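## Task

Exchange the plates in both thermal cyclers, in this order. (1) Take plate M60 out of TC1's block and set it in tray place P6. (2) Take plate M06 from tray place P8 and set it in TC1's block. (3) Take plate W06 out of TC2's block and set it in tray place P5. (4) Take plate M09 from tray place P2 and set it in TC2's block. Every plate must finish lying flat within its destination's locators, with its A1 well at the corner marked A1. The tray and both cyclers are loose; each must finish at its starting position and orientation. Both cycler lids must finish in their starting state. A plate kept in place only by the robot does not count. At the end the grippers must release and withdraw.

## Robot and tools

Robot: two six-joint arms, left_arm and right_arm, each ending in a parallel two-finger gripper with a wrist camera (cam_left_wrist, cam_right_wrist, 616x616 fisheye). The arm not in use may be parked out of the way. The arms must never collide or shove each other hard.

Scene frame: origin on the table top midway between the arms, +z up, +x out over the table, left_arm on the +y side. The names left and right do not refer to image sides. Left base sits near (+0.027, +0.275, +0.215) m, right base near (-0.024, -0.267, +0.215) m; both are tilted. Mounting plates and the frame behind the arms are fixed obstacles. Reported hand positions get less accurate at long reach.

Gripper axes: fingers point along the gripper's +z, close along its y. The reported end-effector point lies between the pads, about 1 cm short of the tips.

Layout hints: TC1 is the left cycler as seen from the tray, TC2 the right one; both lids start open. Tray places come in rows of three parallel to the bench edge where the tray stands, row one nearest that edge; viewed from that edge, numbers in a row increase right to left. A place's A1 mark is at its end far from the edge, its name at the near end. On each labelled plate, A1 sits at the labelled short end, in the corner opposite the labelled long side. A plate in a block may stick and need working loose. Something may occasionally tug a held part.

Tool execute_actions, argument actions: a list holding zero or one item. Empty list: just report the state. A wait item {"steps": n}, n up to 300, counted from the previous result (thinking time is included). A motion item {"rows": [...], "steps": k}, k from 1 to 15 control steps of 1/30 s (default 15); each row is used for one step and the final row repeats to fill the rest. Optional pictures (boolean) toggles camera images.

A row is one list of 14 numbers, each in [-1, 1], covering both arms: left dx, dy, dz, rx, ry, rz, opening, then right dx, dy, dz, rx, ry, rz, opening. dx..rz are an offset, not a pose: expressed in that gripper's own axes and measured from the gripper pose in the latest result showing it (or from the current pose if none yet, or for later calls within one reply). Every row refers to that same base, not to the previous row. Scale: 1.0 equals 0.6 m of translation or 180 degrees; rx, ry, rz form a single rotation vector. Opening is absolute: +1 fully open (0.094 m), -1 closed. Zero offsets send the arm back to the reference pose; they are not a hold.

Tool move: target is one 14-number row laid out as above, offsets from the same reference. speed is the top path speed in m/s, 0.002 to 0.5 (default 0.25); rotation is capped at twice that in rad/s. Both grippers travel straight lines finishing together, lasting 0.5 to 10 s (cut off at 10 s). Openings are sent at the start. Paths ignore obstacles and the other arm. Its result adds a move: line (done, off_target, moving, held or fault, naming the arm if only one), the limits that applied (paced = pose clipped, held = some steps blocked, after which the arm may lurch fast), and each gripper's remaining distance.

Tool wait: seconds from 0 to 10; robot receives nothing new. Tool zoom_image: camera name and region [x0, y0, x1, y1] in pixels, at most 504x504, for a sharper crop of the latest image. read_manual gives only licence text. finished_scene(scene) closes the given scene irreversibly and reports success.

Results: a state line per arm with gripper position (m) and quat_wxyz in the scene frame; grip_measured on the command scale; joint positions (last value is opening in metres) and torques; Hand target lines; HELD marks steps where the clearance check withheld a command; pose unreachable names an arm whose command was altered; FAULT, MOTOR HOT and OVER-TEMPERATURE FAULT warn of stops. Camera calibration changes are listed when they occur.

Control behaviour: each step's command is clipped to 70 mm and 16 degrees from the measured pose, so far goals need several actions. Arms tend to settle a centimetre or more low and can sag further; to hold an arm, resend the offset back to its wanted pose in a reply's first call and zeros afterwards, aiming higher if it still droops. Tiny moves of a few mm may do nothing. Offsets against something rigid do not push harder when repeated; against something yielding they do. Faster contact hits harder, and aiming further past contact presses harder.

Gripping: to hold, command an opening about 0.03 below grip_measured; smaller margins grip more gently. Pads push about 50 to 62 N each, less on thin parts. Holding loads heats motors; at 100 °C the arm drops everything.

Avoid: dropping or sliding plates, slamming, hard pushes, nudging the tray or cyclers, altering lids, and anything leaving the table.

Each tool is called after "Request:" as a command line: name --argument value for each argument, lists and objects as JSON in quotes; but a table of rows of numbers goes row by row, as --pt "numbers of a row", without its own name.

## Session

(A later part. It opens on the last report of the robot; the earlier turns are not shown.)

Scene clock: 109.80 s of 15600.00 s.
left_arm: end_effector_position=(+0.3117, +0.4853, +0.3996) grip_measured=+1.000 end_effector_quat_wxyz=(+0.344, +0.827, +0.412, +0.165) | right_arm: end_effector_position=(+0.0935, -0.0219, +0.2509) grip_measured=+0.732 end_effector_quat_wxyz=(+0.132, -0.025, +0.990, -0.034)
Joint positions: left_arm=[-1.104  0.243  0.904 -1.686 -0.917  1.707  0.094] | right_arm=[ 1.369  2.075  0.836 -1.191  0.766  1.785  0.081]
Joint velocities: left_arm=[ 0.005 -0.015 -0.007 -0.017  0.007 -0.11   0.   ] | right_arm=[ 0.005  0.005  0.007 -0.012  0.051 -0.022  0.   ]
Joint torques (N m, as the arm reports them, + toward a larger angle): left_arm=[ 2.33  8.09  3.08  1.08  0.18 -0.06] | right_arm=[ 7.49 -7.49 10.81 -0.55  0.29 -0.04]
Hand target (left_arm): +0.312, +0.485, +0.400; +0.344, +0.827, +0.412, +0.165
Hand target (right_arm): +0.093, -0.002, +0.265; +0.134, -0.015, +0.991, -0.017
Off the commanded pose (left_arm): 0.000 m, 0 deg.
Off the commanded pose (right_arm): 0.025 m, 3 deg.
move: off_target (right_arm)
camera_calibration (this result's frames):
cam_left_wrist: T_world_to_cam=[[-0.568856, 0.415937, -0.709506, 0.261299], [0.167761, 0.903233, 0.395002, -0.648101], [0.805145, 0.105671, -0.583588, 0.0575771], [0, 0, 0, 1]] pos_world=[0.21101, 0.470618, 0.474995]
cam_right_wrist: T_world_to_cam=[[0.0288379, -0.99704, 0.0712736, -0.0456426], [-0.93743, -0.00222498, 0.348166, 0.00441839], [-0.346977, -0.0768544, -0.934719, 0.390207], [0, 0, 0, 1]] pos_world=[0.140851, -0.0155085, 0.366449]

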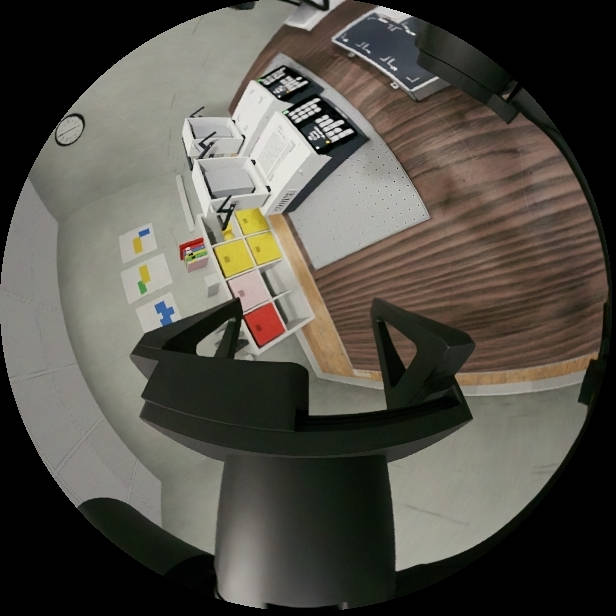

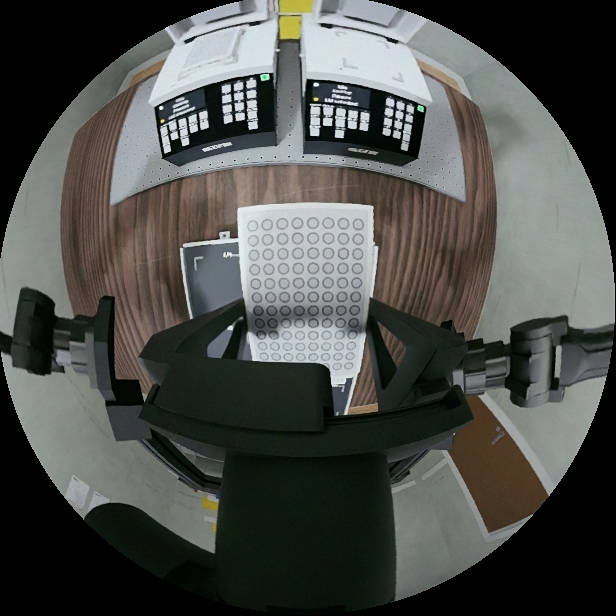

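Request:
move --target '[0,0,0,0,0,0,1, -0.61,-0.181,0.249,-0.022,-0.005,0,0.4]'

Scene clock: 113.03 s of 15600.00 s.
left_arm: end_effector_position=(+0.3117, +0.4853, +0.3996) grip_measured=+1.000 end_effector_quat_wxyz=(+0.344, +0.827, +0.412, +0.165) | right_arm: end_effector_position=(+0.4765, -0.1223, +0.2058) grip_measured=+0.732 end_effector_quat_wxyz=(+0.132, -0.044, +0.990, -0.002)
Joint positions: left_arm=[-1.104  0.243  0.904 -1.686 -0.917  1.707  0.094] | right_arm=[ 0.514  1.564  1.013 -0.632  0.985  0.298  0.081]
Joint velocities: left_arm=[-0.005 -0.005 -0.012  0.002 -0.051 -0.037  0.   ] | right_arm=[-0.005 -0.005 -0.012 -0.012 -0.037  0.037  0.001]
Joint torques (N m, as the arm reports them, + toward a larger angle): left_arm=[ 2.5   7.73  3.09  1.17  0.17 -0.03] | right_arm=[ 8.43 -9.4   7.58  1.22  0.06 -0.19]
Hand target (left_arm): +0.312, +0.485, +0.400; +0.344, +0.827, +0.412, +0.165
Hand target (right_arm): +0.491, -0.125, +0.210; +0.139, -0.031, +0.990, +0.002
Off the commanded pose (left_arm): 0.000 m, 0 deg.
Off the commanded pose (right_arm): 0.015 m, 2 deg.
move: off_target (right_arm)
camera_calibration (this result's frames):
cam_left_wrist: T_world_to_cam=[[-0.568856, 0.415937, -0.709506, 0.261299], [0.167761, 0.903233, 0.395002, -0.648101], [0.805145, 0.105671, -0.583588, 0.0575771], [0, 0, 0, 1]] pos_world=[0.21101, 0.470618, 0.474995]
cam_right_wrist: T_world_to_cam=[[0.0738282, -0.997195, 0.0123106, -0.162915], [-0.935318, -0.0649535, 0.347795, 0.370305], [-0.34602, -0.0371915, -0.93749, 0.478168], [0, 0, 0, 1]] pos_world=[0.523836, -0.120621, 0.321492]

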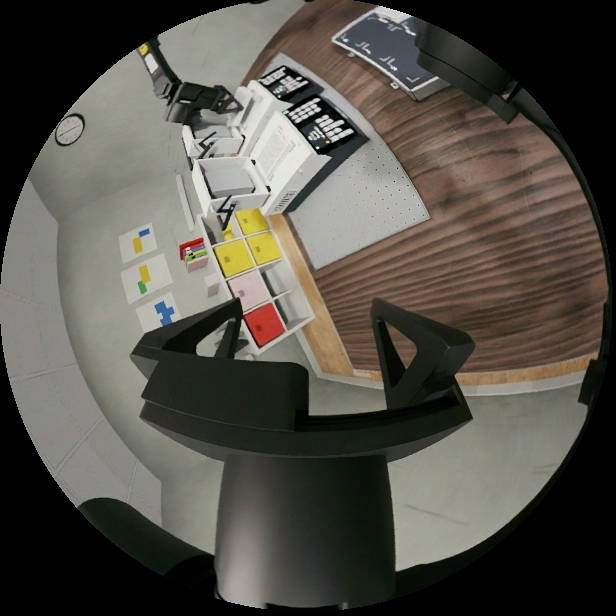

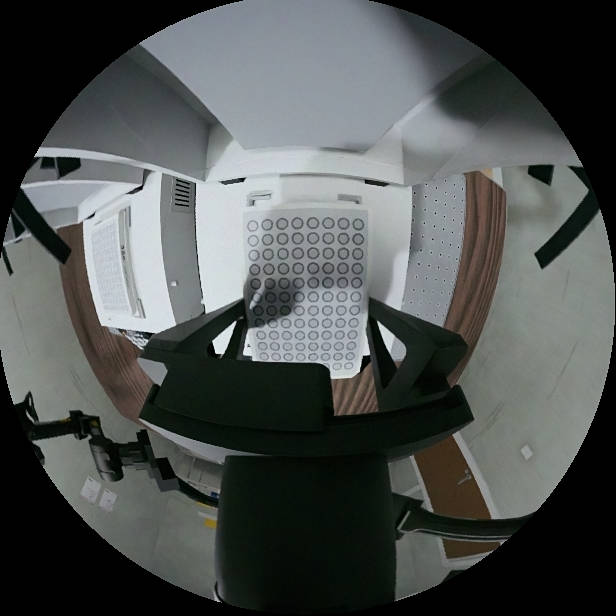

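Request:
move --target '[0,0,0,0,0,0,1, -0.04,0.005,0.035,0,-0.005,0.011,0.4]' --speed 0.04

Scene clock: 114.87 s of 15600.00 s.
left_arm: end_effector_position=(+0.3117, +0.4853, +0.3996) grip_measured=+1.000 end_effector_quat_wxyz=(+0.344, +0.827, +0.412, +0.165) | right_arm: end_effector_position=(+0.4820, -0.1156, +0.1909) grip_measured=+0.732 end_effector_quat_wxyz=(+0.134, -0.046, +0.990, -0.001)
Joint positions: left_arm=[-1.104  0.243  0.904 -1.686 -0.917  1.707  0.094] | right_arm=[ 0.491  1.595  1.013 -0.563  0.975  0.251  0.081]
Joint velocities: left_arm=[-0.005 -0.015  0.002 -0.012 -0.095  0.051  0.   ] | right_arm=[-0.005  0.005  0.007  0.007 -0.007  0.022  0.001]
Joint torques (N m, as the arm reports them, + toward a larger angle): left_arm=[ 2.59  7.58  3.16  1.08  0.15 -0.08] | right_arm=[ 8.24 -8.95  8.9   1.28  0.04 -0.23]
Hand target (left_arm): +0.312, +0.485, +0.400; +0.344, +0.827, +0.412, +0.165
Hand target (right_arm): +0.504, -0.118, +0.192; +0.140, -0.027, +0.990, +0.001
Off the commanded pose (left_arm): 0.000 m, 0 deg.
Off the commanded pose (right_arm): 0.023 m, 2 deg.
move: off_target (right_arm)
camera_calibration (this result's frames):
cam_left_wrist: T_world_to_cam=[[-0.568856, 0.415937, -0.709506, 0.261299], [0.167761, 0.903233, 0.395002, -0.648101], [0.805145, 0.105671, -0.583588, 0.0575771], [0, 0, 0, 1]] pos_world=[0.21101, 0.470618, 0.474995]
cam_right_wrist: T_world_to_cam=[[0.0774366, -0.996934, 0.0112663, -0.15795], [-0.936277, -0.0688325, 0.344451, 0.381761], [-0.342619, -0.0372215, -0.938737, 0.464896], [0, 0, 0, 1]] pos_world=[0.528948, -0.113884, 0.306696]

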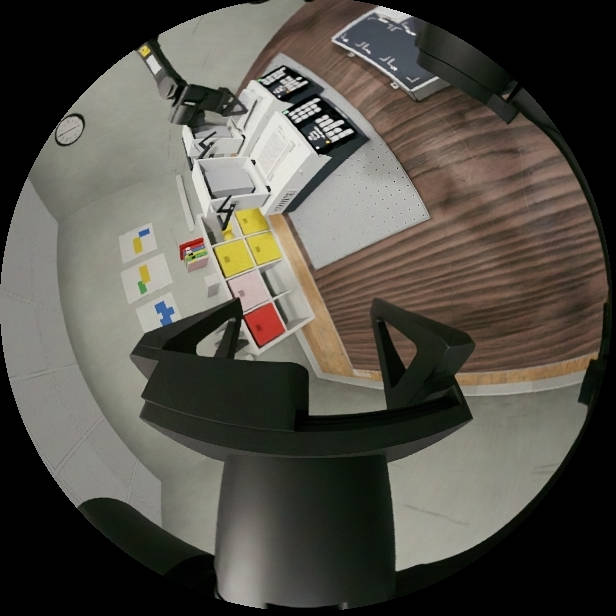

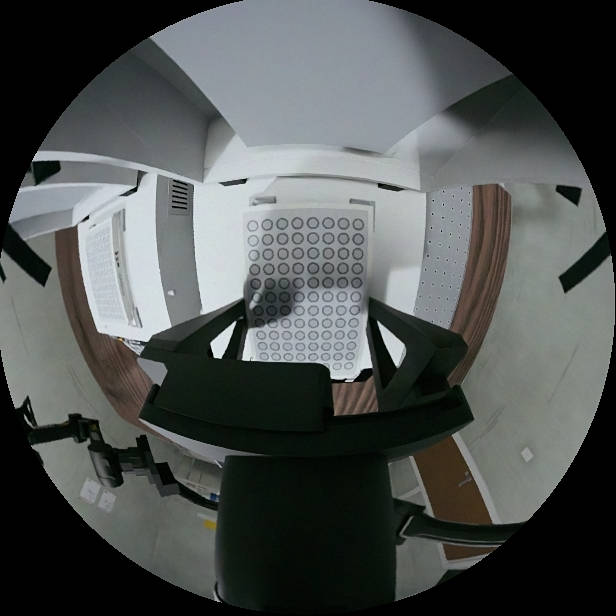

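Request:
move --target '[0,0,0,0,0,0,1, -0.055,-0.008,0.012,0,0,0.012,0.4]' --speed 0.04

Scene clock: 116.70 s of 15600.00 s.
left_arm: end_effector_position=(+0.3117, +0.4853, +0.3996) grip_measured=+1.000 end_effector_quat_wxyz=(+0.344, +0.827, +0.412, +0.165) | right_arm: end_effector_position=(+0.4978, -0.1140, +0.1948) grip_measured=+0.732 end_effector_quat_wxyz=(+0.135, -0.038, +0.990, +0.004)
Joint positions: left_arm=[-1.104  0.243  0.904 -1.686 -0.917  1.707  0.094] | right_arm=[ 0.484  1.607  1.056 -0.576  0.966  0.249  0.081]
Joint velocities: left_arm=[ 0.005  0.005  0.002  0.007  0.051 -0.066  0.   ] | right_arm=[-0.005  0.005  0.012 -0.022 -0.022 -0.022 -0.001]
Joint torques (N m, as the arm reports them, + toward a larger angle): left_arm=[ 2.57  7.59  3.13  1.16  0.18 -0.06] | right_arm=[ 8.24 -9.29  8.83  0.24  0.03 -0.2 ]
Hand target (left_arm): +0.312, +0.485, +0.400; +0.344, +0.827, +0.412, +0.165
Hand target (right_arm): +0.515, -0.119, +0.193; +0.134, -0.027, +0.991, +0.002
Off the commanded pose (left_arm): 0.000 m, 0 deg.
Off the commanded pose (right_arm): 0.019 m, 1 deg.
move: off_target (right_arm)
camera_calibration (this result's frames):
cam_left_wrist: T_world_to_cam=[[-0.568856, 0.415937, -0.709506, 0.261299], [0.167761, 0.903233, 0.395002, -0.648101], [0.805145, 0.105671, -0.583588, 0.0575771], [0, 0, 0, 1]] pos_world=[0.21101, 0.470618, 0.474995]
cam_right_wrist: T_world_to_cam=[[0.0639916, -0.99795, -0.0000854877, -0.148783], [-0.937987, -0.0601758, 0.341406, 0.397736], [-0.340712, -0.021767, -0.939916, 0.475052], [0, 0, 0, 1]] pos_world=[0.544448, -0.114203, 0.310706]

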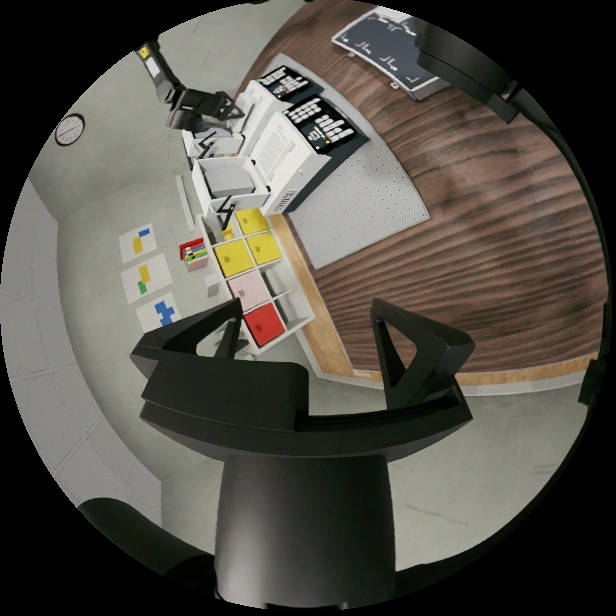

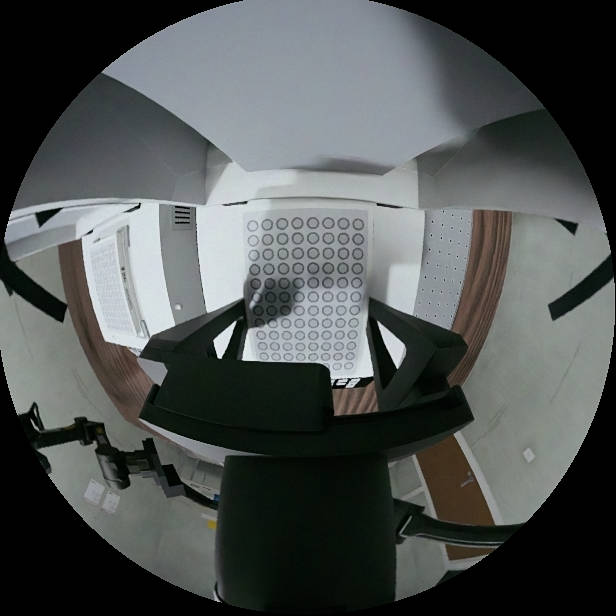

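Request:
move --target '[0,0,0,0,0,0,1, 0.022,-0.016,0.01,0,0,0.008,0.4]' --speed 0.04

Scene clock: 120.83 s of 15600.00 s.
left_arm: end_effector_position=(+0.3117, +0.4853, +0.3996) grip_measured=+1.000 end_effector_quat_wxyz=(+0.344, +0.827, +0.412, +0.165) | right_arm: end_effector_position=(+0.4859, -0.1157, +0.1904) grip_measured=+0.732 end_effector_quat_wxyz=(+0.137, -0.035, +0.990, +0.007)
Joint positions: left_arm=[-1.104  0.243  0.904 -1.686 -0.917  1.707  0.094] | right_arm=[ 0.484  1.591  1.013 -0.54   0.961  0.249  0.081]
Joint velocities: left_arm=[-0.005 -0.005 -0.007  0.017  0.022  0.095  0.   ] | right_arm=[-0.015 -0.024 -0.012  0.007 -0.022  0.095 -0.   ]
Joint torques (N m, as the arm reports them, + toward a larger angle): left_arm=[ 2.34  7.68  3.13  1.18  0.2  -0.03] | right_arm=[  8.19 -10.08   4.83   1.17   0.03  -0.16]
Hand target (left_arm): +0.312, +0.485, +0.400; +0.344, +0.827, +0.412, +0.165
Hand target (right_arm): +0.487, -0.124, +0.185; +0.135, -0.026, +0.990, +0.005
Off the commanded pose (left_arm): 0.000 m, 0 deg.
Off the commanded pose (right_arm): 0.010 m, 1 deg.
After step 90, 0.43 s passed at rest.
move: done
camera_calibration (this result's frames):
cam_left_wrist: T_world_to_cam=[[-0.568856, 0.415937, -0.709506, 0.261299], [0.167761, 0.903233, 0.395002, -0.648101], [0.805145, 0.105671, -0.583588, 0.0575771], [0, 0, 0, 1]] pos_world=[0.21101, 0.470618, 0.474995]
cam_right_wrist: T_world_to_cam=[[0.0592762, -0.998213, -0.00761259, -0.146098], [-0.939167, -0.0583512, 0.338468, 0.389336], [-0.338308, -0.0129136, -0.940947, 0.466913], [0, 0, 0, 1]] pos_world=[0.532272, -0.11709, 0.30645]

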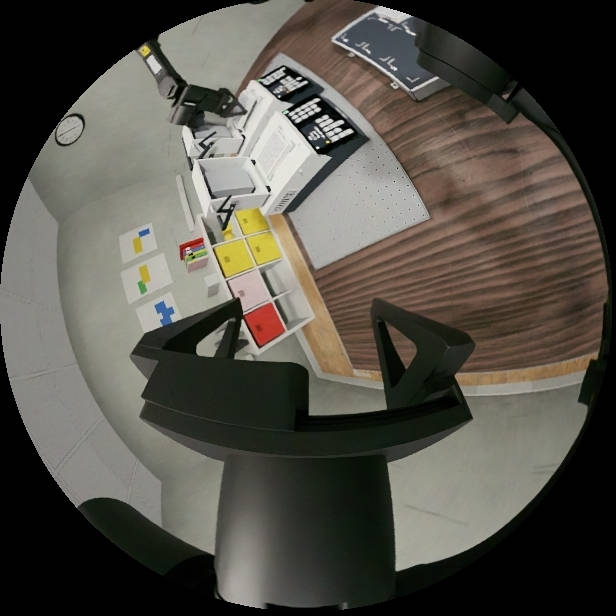

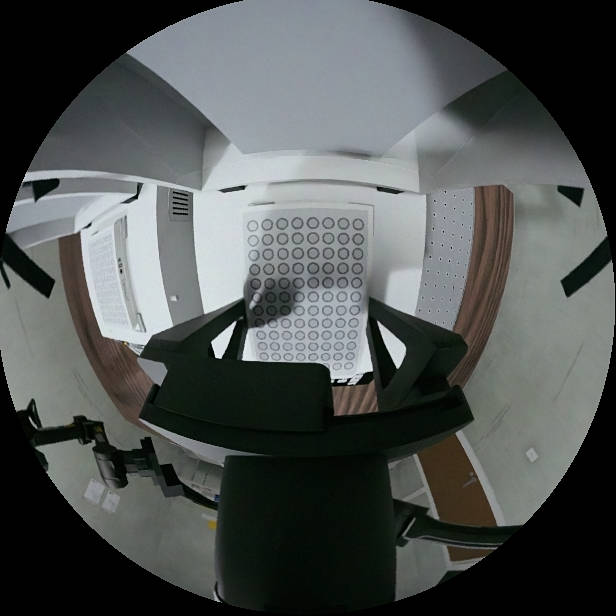

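Waist stiction; command more −y and down.

Request:
move --target '[0,0,0,0,0,0,1, 0.006,-0.022,0.022,0,0,0.006,0.4]' --speed 0.03

Scene clock: 122.73 s of 15600.00 s.
left_arm: end_effector_position=(+0.3117, +0.4853, +0.3996) grip_measured=+1.000 end_effector_quat_wxyz=(+0.344, +0.827, +0.412, +0.165) | right_arm: end_effector_position=(+0.4863, -0.1204, +0.1816) grip_measured=+0.732 end_effector_quat_wxyz=(+0.138, -0.031, +0.990, +0.011)
Joint positions: left_arm=[-1.104  0.243  0.904 -1.686 -0.917  1.707  0.094] | right_arm=[ 0.462  1.583  0.991 -0.491  0.945  0.217  0.081]
Joint velocities: left_arm=[-0.005 -0.005 -0.002 -0.017 -0.037 -0.081  0.   ] | right_arm=[-0.005 -0.015 -0.017 -0.002 -0.022 -0.022 -0.   ]
Joint torques (N m, as the arm reports them, + toward a larger angle): left_arm=[ 2.82  7.97  3.07  1.16  0.17 -0.05] | right_arm=[  7.97 -10.77   4.65   1.33   0.01  -0.2 ]
Hand target (left_arm): +0.312, +0.485, +0.400; +0.344, +0.827, +0.412, +0.165
Hand target (right_arm): +0.487, -0.129, +0.176; +0.137, -0.026, +0.990, +0.008
Off the commanded pose (left_arm): 0.000 m, 0 deg.
Off the commanded pose (right_arm): 0.010 m, 1 deg.
move: done
camera_calibration (this result's frames):
cam_left_wrist: T_world_to_cam=[[-0.568856, 0.415937, -0.709506, 0.261299], [0.167761, 0.903233, 0.395002, -0.648101], [0.805145, 0.105671, -0.583588, 0.0575771], [0, 0, 0, 1]] pos_world=[0.21101, 0.470618, 0.474995]
cam_right_wrist: T_world_to_cam=[[0.0525785, -0.998485, -0.0162222, -0.146042], [-0.940536, -0.0549733, 0.335216, 0.394022], [-0.3356, -0.00236758, -0.942002, 0.458881], [0, 0, 0, 1]] pos_world=[0.532271, -0.123073, 0.297815]

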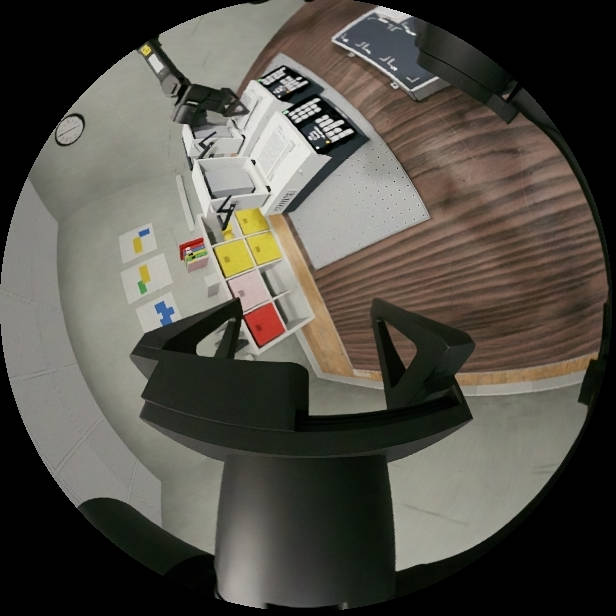

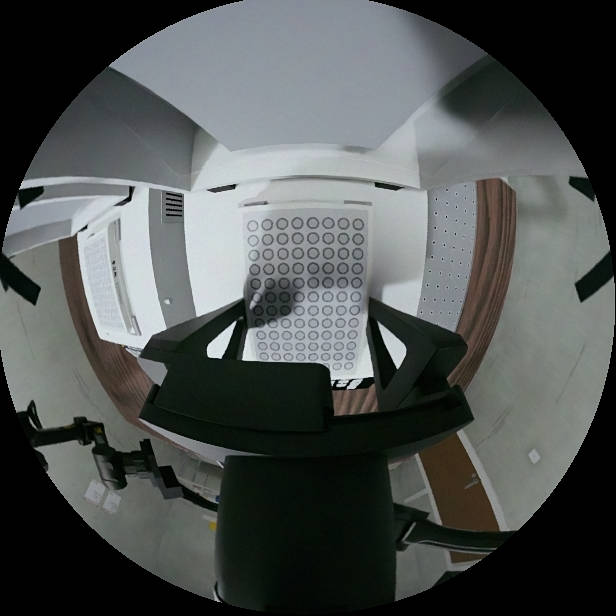

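Aligned. Release and lift.

Request:
move --target '[0,0,0,0,0,0,1, 0,0,0,0,0,0,1]'

Request:
move --target '[0,0,0,0,0,0,1, 0,0,-0.12,0,0,0,1]' --speed 0.1

Scene clock: 124.07 s of 15600.00 s.
left_arm: end_effector_position=(+0.3117, +0.4853, +0.3996) grip_measured=+1.000 end_effector_quat_wxyz=(+0.344, +0.827, +0.412, +0.165) | right_arm: end_effector_position=(+0.4863, -0.1203, +0.1816) grip_measured=+1.000 end_effector_quat_wxyz=(+0.139, -0.032, +0.990, +0.011)
Joint positions: left_arm=[-1.104  0.243  0.904 -1.686 -0.917  1.707  0.094] | right_arm=[ 0.462  1.583  0.991 -0.49   0.945  0.216  0.094]
Joint velocities: left_arm=[ 0.005 -0.005  0.002  0.002 -0.051 -0.051  0.   ] | right_arm=[-0.005  0.005  0.002  0.007 -0.007 -0.022  0.   ]
Joint torques (N m, as the arm reports them, + toward a larger angle): left_arm=[ 2.32  8.06  3.15  1.23  0.17 -0.06] | right_arm=[ 9.45 -9.75  5.45  0.7   0.13 -0.12]
Hand target (left_arm): +0.312, +0.485, +0.400; +0.344, +0.827, +0.412, +0.165
Hand target (right_arm): +0.486, -0.120, +0.182; +0.139, -0.031, +0.990, +0.011
Off the commanded pose (left_arm): 0.000 m, 0 deg.
Off the commanded pose (right_arm): 0.000 m, 0 deg.
move: done
camera_calibration (this result's frames):
cam_left_wrist: T_world_to_cam=[[-0.568856, 0.415937, -0.709506, 0.261299], [0.167761, 0.903233, 0.395002, -0.648101], [0.805145, 0.105671, -0.583588, 0.0575771], [0, 0, 0, 1]] pos_world=[0.21101, 0.470618, 0.474995]
cam_right_wrist: T_world_to_cam=[[0.0538625, -0.998415, -0.016294, -0.146566], [-0.940515, -0.0562072, 0.335072, 0.39393], [-0.335457, -0.00272302, -0.942052, 0.458806], [0, 0, 0, 1]] pos_world=[0.532301, -0.122942, 0.297836]

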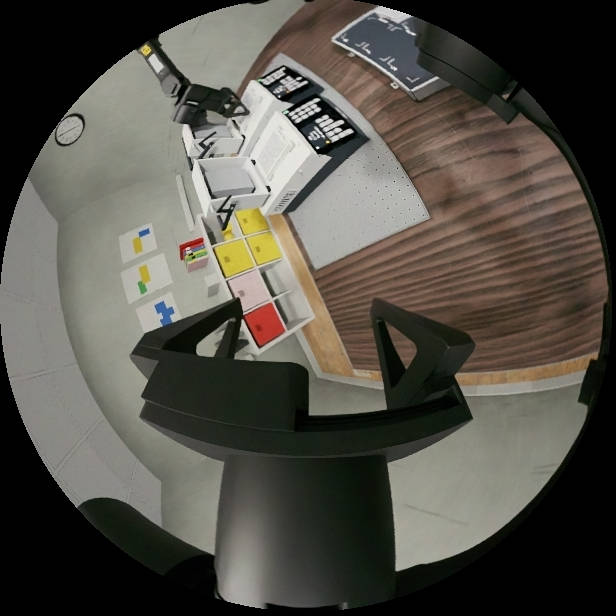

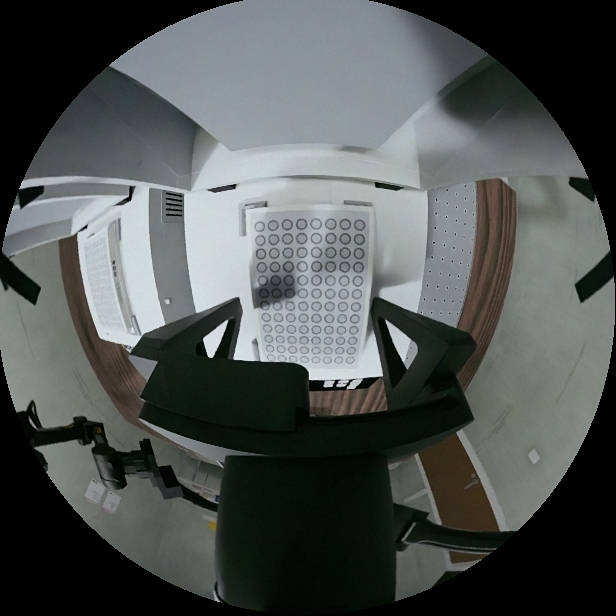

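Scene clock: 125.23 s of 15600.00 s.
left_arm: end_effector_position=(+0.3117, +0.4853, +0.3996) grip_measured=+1.000 end_effector_quat_wxyz=(+0.344, +0.827, +0.412, +0.165) | right_arm: end_effector_position=(+0.4466, -0.1245, +0.2335) grip_measured=+1.000 end_effector_quat_wxyz=(+0.124, -0.052, +0.991, +0.001)
Joint positions: left_arm=[-1.104  0.243  0.904 -1.686 -0.917  1.707  0.094] | right_arm=[ 0.588  1.518  0.991 -0.785  0.995  0.429  0.094]
Joint velocities: left_arm=[-0.015  0.005 -0.002  0.002  0.037 -0.066  0.   ] | right_arm=[-0.015 -0.005  0.002  0.007 -0.051  0.007  0.   ]
Joint torques (N m, as the arm reports them, + toward a larger angle): left_arm=[ 2.33  8.21  2.99  1.22  0.18 -0.03] | right_arm=[ 9.65 -9.08  9.47  0.07  0.26 -0.03]
Hand target (left_arm): +0.312, +0.485, +0.400; +0.344, +0.827, +0.412, +0.165
Hand target (right_arm): +0.466, -0.123, +0.252; +0.139, -0.032, +0.990, +0.011
Off the commanded pose (left_arm): 0.000 m, 0 deg.
Off the commanded pose (right_arm): 0.027 m, 3 deg.
move: off_target (right_arm)
camera_calibration (this result's frames):
cam_left_wrist: T_world_to_cam=[[-0.568856, 0.415937, -0.709506, 0.261299], [0.167761, 0.903233, 0.395002, -0.648101], [0.805145, 0.105671, -0.583588, 0.0575771], [0, 0, 0, 1]] pos_world=[0.21101, 0.470618, 0.474995]
cam_right_wrist: T_world_to_cam=[[0.0907906, -0.995831, 0.00884861, -0.169784], [-0.928316, -0.0814118, 0.362768, 0.323939], [-0.360535, -0.0411502, -0.931837, 0.498343], [0, 0, 0, 1]] pos_world=[0.495803, -0.122197, 0.348362]

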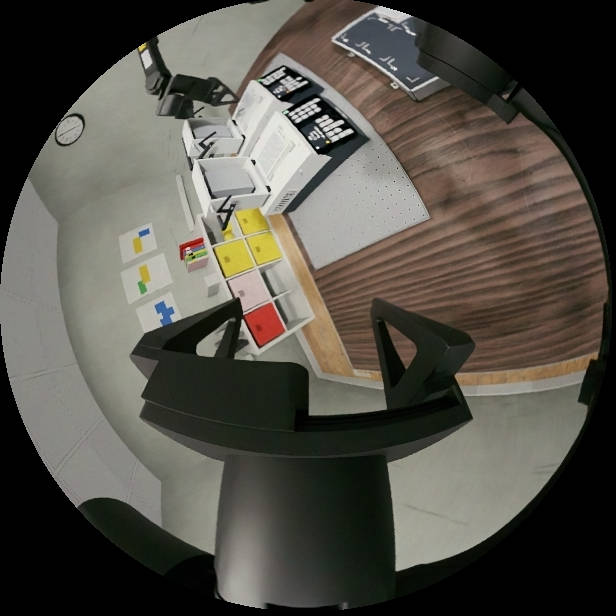

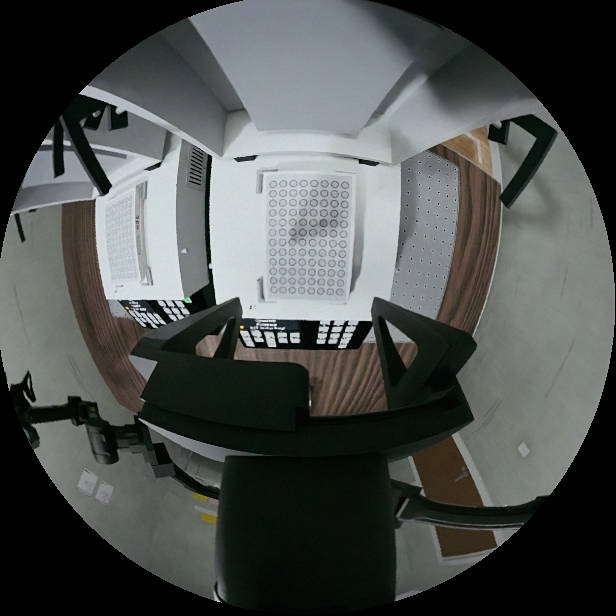

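Request:
move --target '[0,0,0,0,0,0,1, -0.04,0.0,0.11,0,-0.008,0.012,1]' --speed 0.06

Scene clock: 127.50 s of 15600.00 s.
left_arm: end_effector_position=(+0.3117, +0.4853, +0.3996) grip_measured=+1.000 end_effector_quat_wxyz=(+0.344, +0.827, +0.412, +0.165) | right_arm: end_effector_position=(+0.4860, -0.1191, +0.1849) grip_measured=+1.000 end_effector_quat_wxyz=(+0.142, -0.032, +0.989, +0.008)
Joint positions: left_arm=[-1.104  0.243  0.904 -1.686 -0.917  1.707  0.094] | right_arm=[ 0.471  1.583  0.991 -0.491  0.956  0.219  0.094]
Joint velocities: left_arm=[ 0.005  0.005 -0.012 -0.007  0.051  0.037  0.   ] | right_arm=[-0.015 -0.005 -0.012  0.002 -0.037  0.007  0.   ]
Joint torques (N m, as the arm reports them, + toward a larger angle): left_arm=[ 2.93  8.09  3.15  1.19  0.21 -0.05] | right_arm=[ 8.12 -8.57  5.4   1.22  0.02 -0.22]
Hand target (left_arm): +0.312, +0.485, +0.400; +0.344, +0.827, +0.412, +0.165
Hand target (right_arm): +0.486, -0.122, +0.175; +0.136, -0.033, +0.990, +0.004
Off the commanded pose (left_arm): 0.000 m, 0 deg.
Off the commanded pose (right_arm): 0.010 m, 1 deg.
move: done
camera_calibration (this result's frames):
cam_left_wrist: T_world_to_cam=[[-0.568856, 0.415937, -0.709506, 0.261299], [0.167761, 0.903233, 0.395002, -0.648101], [0.805145, 0.105671, -0.583588, 0.0575771], [0, 0, 0, 1]] pos_world=[0.21101, 0.470618, 0.474995]
cam_right_wrist: T_world_to_cam=[[0.0542383, -0.998476, -0.0101473, -0.146677], [-0.943055, -0.0545625, 0.328131, 0.395352], [-0.328185, -0.0082278, -0.944578, 0.458073], [0, 0, 0, 1]] pos_world=[0.531127, -0.121114, 0.30147]

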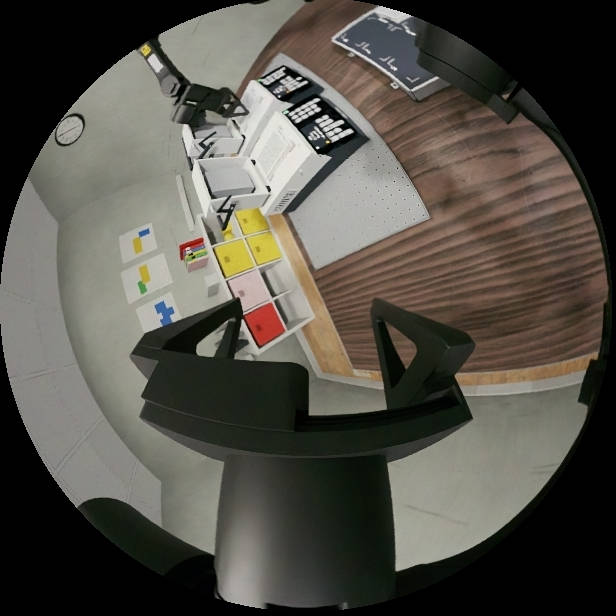

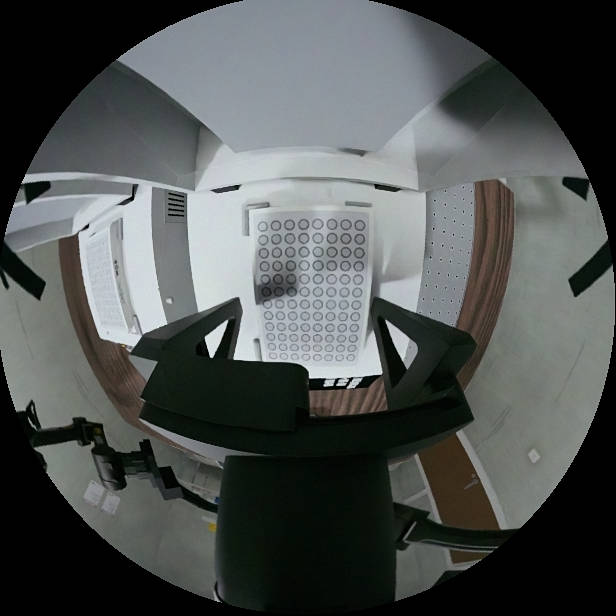

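Request:
move --target '[0,0,0,0,0,0,1, 0.006,-0.006,0.028,0,0,0,1]' --speed 0.03

Request:
move --target '[0,0,0,0,0,0,1, 0,0,0,0,0,0,0.76]'

Request:
move --target '[0,0,0,0,0,0,1, 0,0,0,0,0,0,1]'

Scene clock: 129.50 s of 15600.00 s.
left_arm: end_effector_position=(+0.3117, +0.4853, +0.3996) grip_measured=+1.000 end_effector_quat_wxyz=(+0.344, +0.827, +0.412, +0.165) | right_arm: end_effector_position=(+0.4915, -0.1192, +0.1802) grip_measured=+1.000 end_effector_quat_wxyz=(+0.150, -0.030, +0.988, +0.014)
Joint positions: left_arm=[-1.104  0.243  0.904 -1.686 -0.917  1.707  0.094] | right_arm=[ 0.457  1.583  0.982 -0.433  0.943  0.178  0.094]
Joint velocities: left_arm=[-0.015 -0.015 -0.002 -0.017  0.022 -0.051  0.   ] | right_arm=[-0.005 -0.005 -0.002  0.007 -0.066 -0.066  0.   ]
Joint torques (N m, as the arm reports them, + toward a larger angle): left_arm=[ 2.36  7.8   3.08  1.16  0.17 -0.07] | right_arm=[ 7.96 -9.18  4.54  1.39  0.   -0.2 ]
Hand target (left_arm): +0.312, +0.485, +0.400; +0.344, +0.827, +0.412, +0.165
Hand target (right_arm): +0.487, -0.123, +0.168; +0.142, -0.032, +0.989, +0.008
Off the commanded pose (left_arm): 0.000 m, 0 deg.
Off the commanded pose (right_arm): 0.014 m, 1 deg.
move: off_target (right_arm)
camera_calibration (this result's frames):
cam_left_wrist: T_world_to_cam=[[-0.568856, 0.415937, -0.709506, 0.261299], [0.167761, 0.903233, 0.395002, -0.648101], [0.805145, 0.105671, -0.583588, 0.0575771], [0, 0, 0, 1]] pos_world=[0.21101, 0.470618, 0.474995]
cam_right_wrist: T_world_to_cam=[[0.0508348, -0.99846, -0.022217, -0.143225], [-0.948404, -0.0552335, 0.312217, 0.40746], [-0.312964, 0.00519921, -0.949751, 0.450519], [0, 0, 0, 1]] pos_world=[0.534713, -0.122841, 0.297483]

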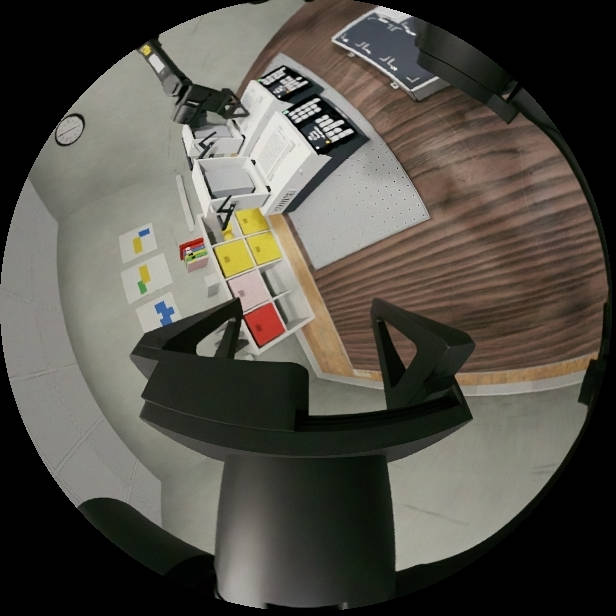

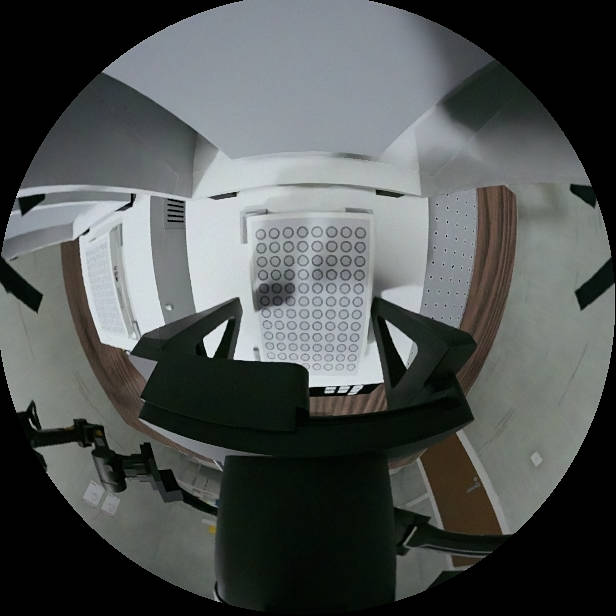

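Scene clock: 130.00 s of 15600.00 s.
left_arm: end_effector_position=(+0.3117, +0.4853, +0.3996) grip_measured=+1.000 end_effector_quat_wxyz=(+0.344, +0.827, +0.412, +0.165) | right_arm: end_effector_position=(+0.4915, -0.1192, +0.1802) grip_measured=+0.763 end_effector_quat_wxyz=(+0.150, -0.030, +0.988, +0.014)
Joint positions: left_arm=[-1.104  0.243  0.904 -1.686 -0.917  1.707  0.094] | right_arm=[ 0.457  1.583  0.982 -0.433  0.943  0.178  0.083]
Joint velocities: left_arm=[-0.005  0.005 -0.007  0.002 -0.051 -0.037  0.   ] | right_arm=[ 0.005 -0.005  0.002  0.012 -0.007  0.125 -0.001]
Joint torques (N m, as the arm reports them, + toward a larger angle): left_arm=[ 2.19  8.18  3.03  1.15  0.19 -0.05] | right_arm=[ 9.38 -9.77  5.43  0.74  0.09 -0.14]
Hand target (left_arm): +0.312, +0.485, +0.400; +0.344, +0.827, +0.412, +0.165
Hand target (right_arm): +0.491, -0.119, +0.180; +0.150, -0.030, +0.988, +0.014
Off the commanded pose (left_arm): 0.000 m, 0 deg.
Off the commanded pose (right_arm): 0.000 m, 0 deg.
move: done
camera_calibration (this result's frames):
cam_left_wrist: T_world_to_cam=[[-0.568856, 0.415937, -0.709506, 0.261299], [0.167761, 0.903233, 0.395002, -0.648101], [0.805145, 0.105671, -0.583588, 0.0575771], [0, 0, 0, 1]] pos_world=[0.21101, 0.470618, 0.474995]
cam_right_wrist: T_world_to_cam=[[0.0508348, -0.99846, -0.022217, -0.143225], [-0.948404, -0.0552335, 0.312217, 0.40746], [-0.312964, 0.00519921, -0.949751, 0.450519], [0, 0, 0, 1]] pos_world=[0.534713, -0.122841, 0.297483]

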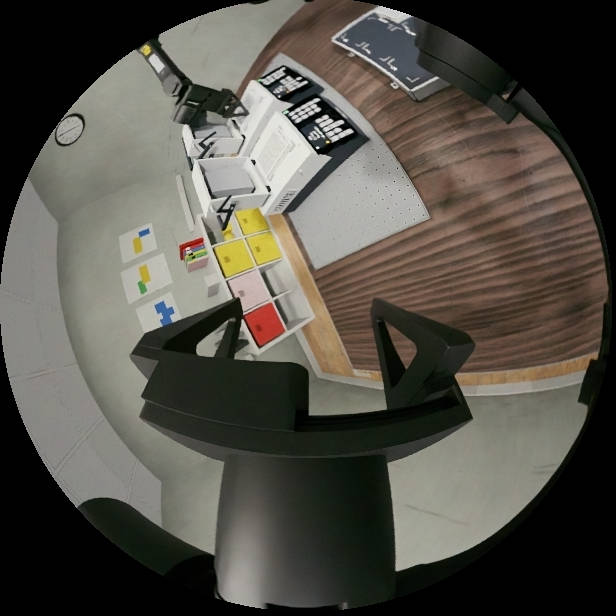

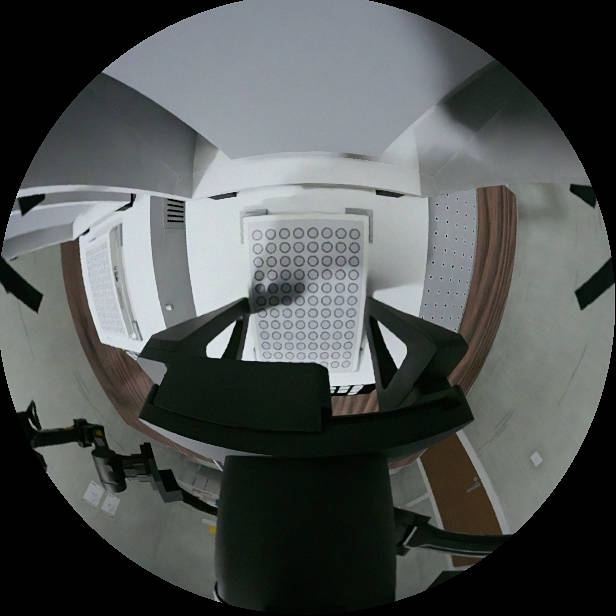

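Scene clock: 130.50 s of 15600.00 s.
left_arm: end_effector_position=(+0.3117, +0.4853, +0.3996) grip_measured=+1.000 end_effector_quat_wxyz=(+0.344, +0.827, +0.412, +0.165) | right_arm: end_effector_position=(+0.4915, -0.1192, +0.1802) grip_measured=+1.000 end_effector_quat_wxyz=(+0.150, -0.030, +0.988, +0.014)
Joint positions: left_arm=[-1.104  0.243  0.904 -1.686 -0.917  1.707  0.094] | right_arm=[ 0.457  1.583  0.982 -0.433  0.943  0.178  0.094]
Joint velocities: left_arm=[ 0.005 -0.015 -0.022  0.007  0.022 -0.007  0.   ] | right_arm=[ 0.005 -0.005 -0.007  0.022 -0.037  0.095  0.   ]
Joint torques (N m, as the arm reports them, + toward a larger angle): left_arm=[ 2.15  7.84  3.11  1.06  0.18 -0.06] | right_arm=[ 9.45 -9.78  5.44  0.75  0.11 -0.13]
Hand target (left_arm): +0.312, +0.485, +0.400; +0.344, +0.827, +0.412, +0.165
Hand target (right_arm): +0.492, -0.119, +0.180; +0.150, -0.030, +0.988, +0.014
Off the commanded pose (left_arm): 0.000 m, 0 deg.
Off the commanded pose (right_arm): 0.000 m, 0 deg.
move: done
camera_calibration (this result's frames):
cam_left_wrist: T_world_to_cam=[[-0.568856, 0.415937, -0.709506, 0.261299], [0.167761, 0.903233, 0.395002, -0.648101], [0.805145, 0.105671, -0.583588, 0.0575771], [0, 0, 0, 1]] pos_world=[0.21101, 0.470618, 0.474995]
cam_right_wrist: T_world_to_cam=[[0.0508348, -0.99846, -0.022217, -0.143225], [-0.948404, -0.0552335, 0.312217, 0.40746], [-0.312964, 0.00519921, -0.949751, 0.450519], [0, 0, 0, 1]] pos_world=[0.534713, -0.122841, 0.297483]

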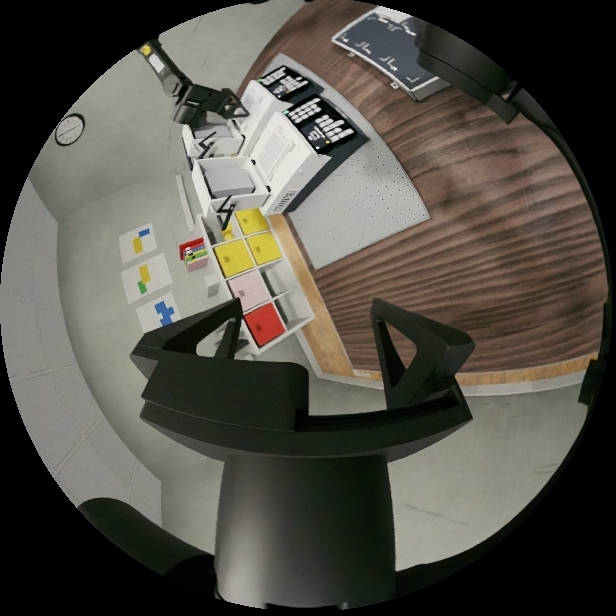

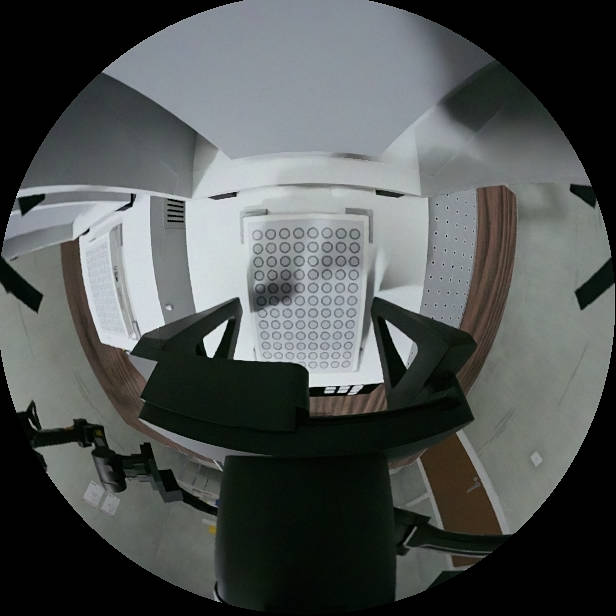

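Seated. Retreat, shift to TC2.

Request:
move --target '[0,0,0,0,0,0,1, 0.1,0,-0.14,0,0,0,1]' --speed 0.15

Request:
move --target '[0,0,0,0,0,0,1, -0.03,0.44,0,0,0,0,1]'

Scene clock: 132.40 s of 15600.00 s.
left_arm: end_effector_position=(+0.3117, +0.4853, +0.3996) grip_measured=+1.000 end_effector_quat_wxyz=(+0.344, +0.827, +0.412, +0.165) | right_arm: end_effector_position=(+0.4131, -0.1248, +0.2416) grip_measured=+1.000 end_effector_quat_wxyz=(+0.150, -0.028, +0.988, +0.014)
Joint positions: left_arm=[-1.104  0.243  0.904 -1.686 -0.917  1.707  0.094] | right_arm=[ 0.646  1.457  0.878 -0.718  1.018  0.496  0.094]
Joint velocities: left_arm=[-0.015 -0.005 -0.007  0.007 -0.037  0.022  0.   ] | right_arm=[ 0.005 -0.005  0.002  0.012  0.066  0.022  0.   ]
Joint torques (N m, as the arm reports them, + toward a larger angle): left_arm=[ 2.61  8.22  3.07  1.23  0.18 -0.06] | right_arm=[ 8.54 -7.56  5.76  0.21  0.28 -0.06]
Hand target (left_arm): +0.312, +0.485, +0.400; +0.344, +0.827, +0.412, +0.165
Hand target (right_arm): +0.409, -0.124, +0.243; +0.150, -0.030, +0.988, +0.014
Off the commanded pose (left_arm): 0.000 m, 0 deg.
Off the commanded pose (right_arm): 0.004 m, 0 deg.
move: done
camera_calibration (this result's frames):
cam_left_wrist: T_world_to_cam=[[-0.568856, 0.415937, -0.709506, 0.261299], [0.167761, 0.903233, 0.395002, -0.648101], [0.805145, 0.105671, -0.583588, 0.0575771], [0, 0, 0, 1]] pos_world=[0.21101, 0.470618, 0.474995]
cam_right_wrist: T_world_to_cam=[[0.0480563, -0.99859, -0.0225498, -0.142213], [-0.948182, -0.0527058, 0.313325, 0.313546], [-0.314072, 0.00632405, -0.949378, 0.484761], [0, 0, 0, 1]] pos_world=[0.456383, -0.128552, 0.358773]

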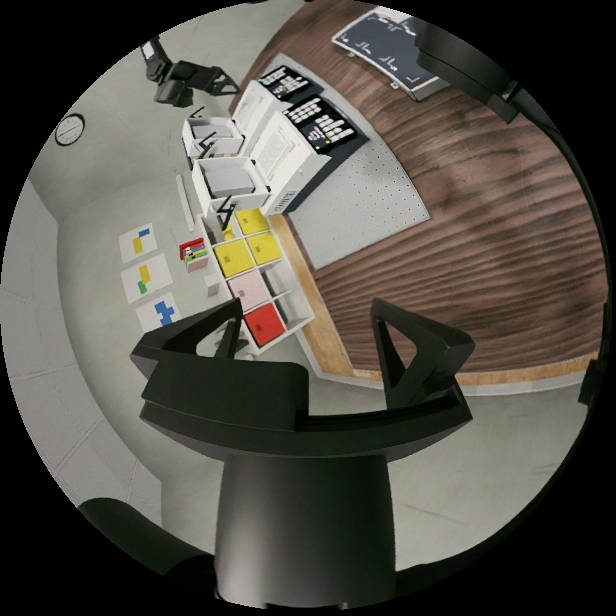

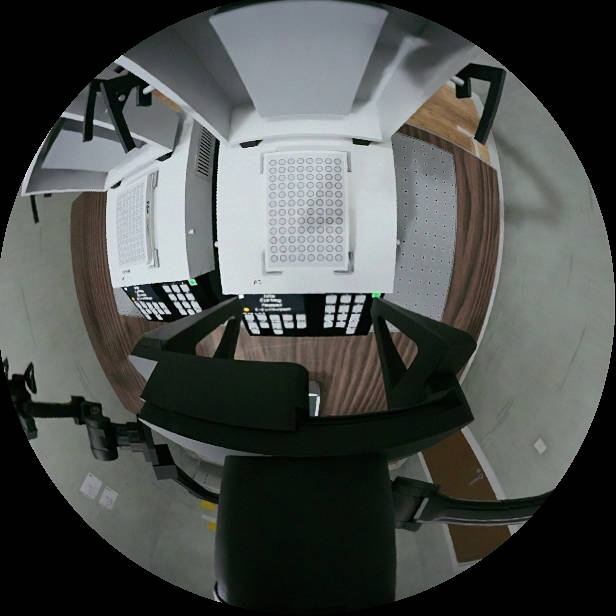

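Scene clock: 133.90 s of 15600.00 s.
left_arm: end_effector_position=(+0.3117, +0.4853, +0.3996) grip_measured=+1.000 end_effector_quat_wxyz=(+0.344, +0.827, +0.412, +0.165) | right_arm: end_effector_position=(+0.4025, +0.1312, +0.2334) grip_measured=+1.000 end_effector_quat_wxyz=(+0.140, -0.046, +0.989, +0.001)
Joint positions: left_arm=[-1.104  0.243  0.904 -1.686 -0.917  1.707  0.094] | right_arm=[ 0.834  2.178  1.455 -0.944  1.038  0.87   0.094]
Joint velocities: left_arm=[-0.005 -0.015 -0.002  0.007  0.022 -0.081  0.   ] | right_arm=[-0.015 -0.005  0.002 -0.032 -0.051 -0.022  0.   ]
Joint torques (N m, as the arm reports them, + toward a larger angle): left_arm=[ 2.66  8.17  3.05  1.23  0.21 -0.05] | right_arm=[ 14.7  -12.82   9.82   0.16   0.34  -0.05]
Hand target (left_arm): +0.312, +0.485, +0.400; +0.344, +0.827, +0.412, +0.165
Hand target (right_arm): +0.416, +0.139, +0.252; +0.150, -0.028, +0.988, +0.014
Off the commanded pose (left_arm): 0.000 m, 0 deg.
Off the commanded pose (right_arm): 0.024 m, 3 deg.
move: off_target (right_arm)
camera_calibration (this result's frames):
cam_left_wrist: T_world_to_cam=[[-0.568856, 0.415937, -0.709506, 0.261299], [0.167761, 0.903233, 0.395002, -0.648101], [0.805145, 0.105671, -0.583588, 0.0575771], [0, 0, 0, 1]] pos_world=[0.21101, 0.470618, 0.474995]
cam_right_wrist: T_world_to_cam=[[0.079644, -0.996783, 0.00896323, 0.0934275], [-0.940035, -0.0721121, 0.333368, 0.314241], [-0.331649, -0.0349765, -0.942754, 0.482967], [0, 0, 0, 1]] pos_world=[0.448132, 0.13268, 0.349724]

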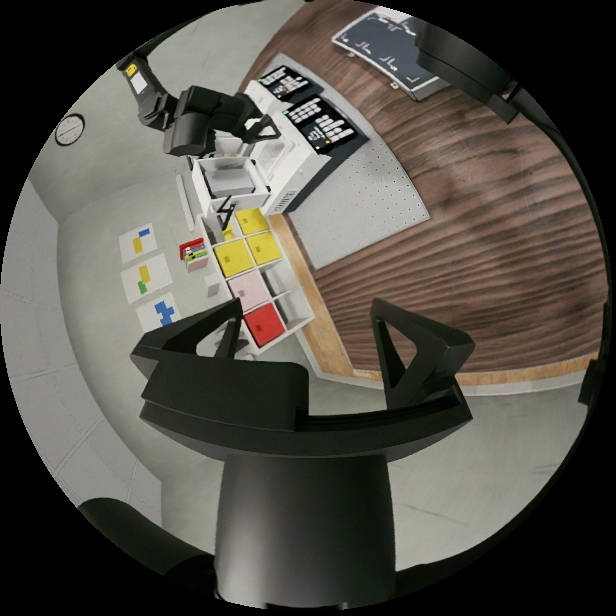

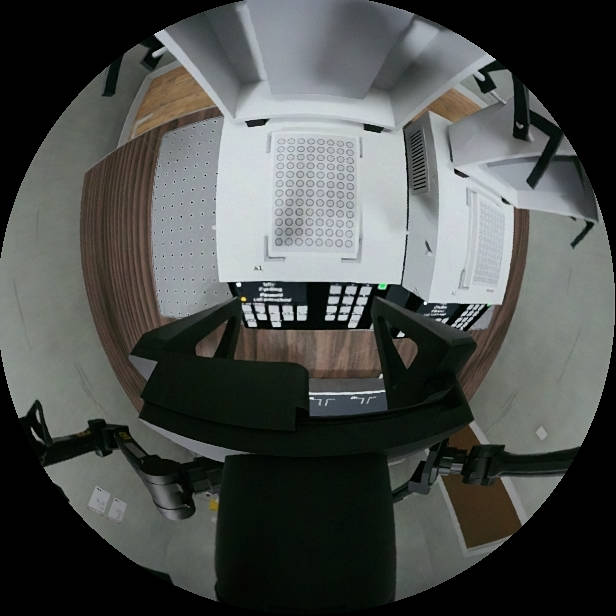

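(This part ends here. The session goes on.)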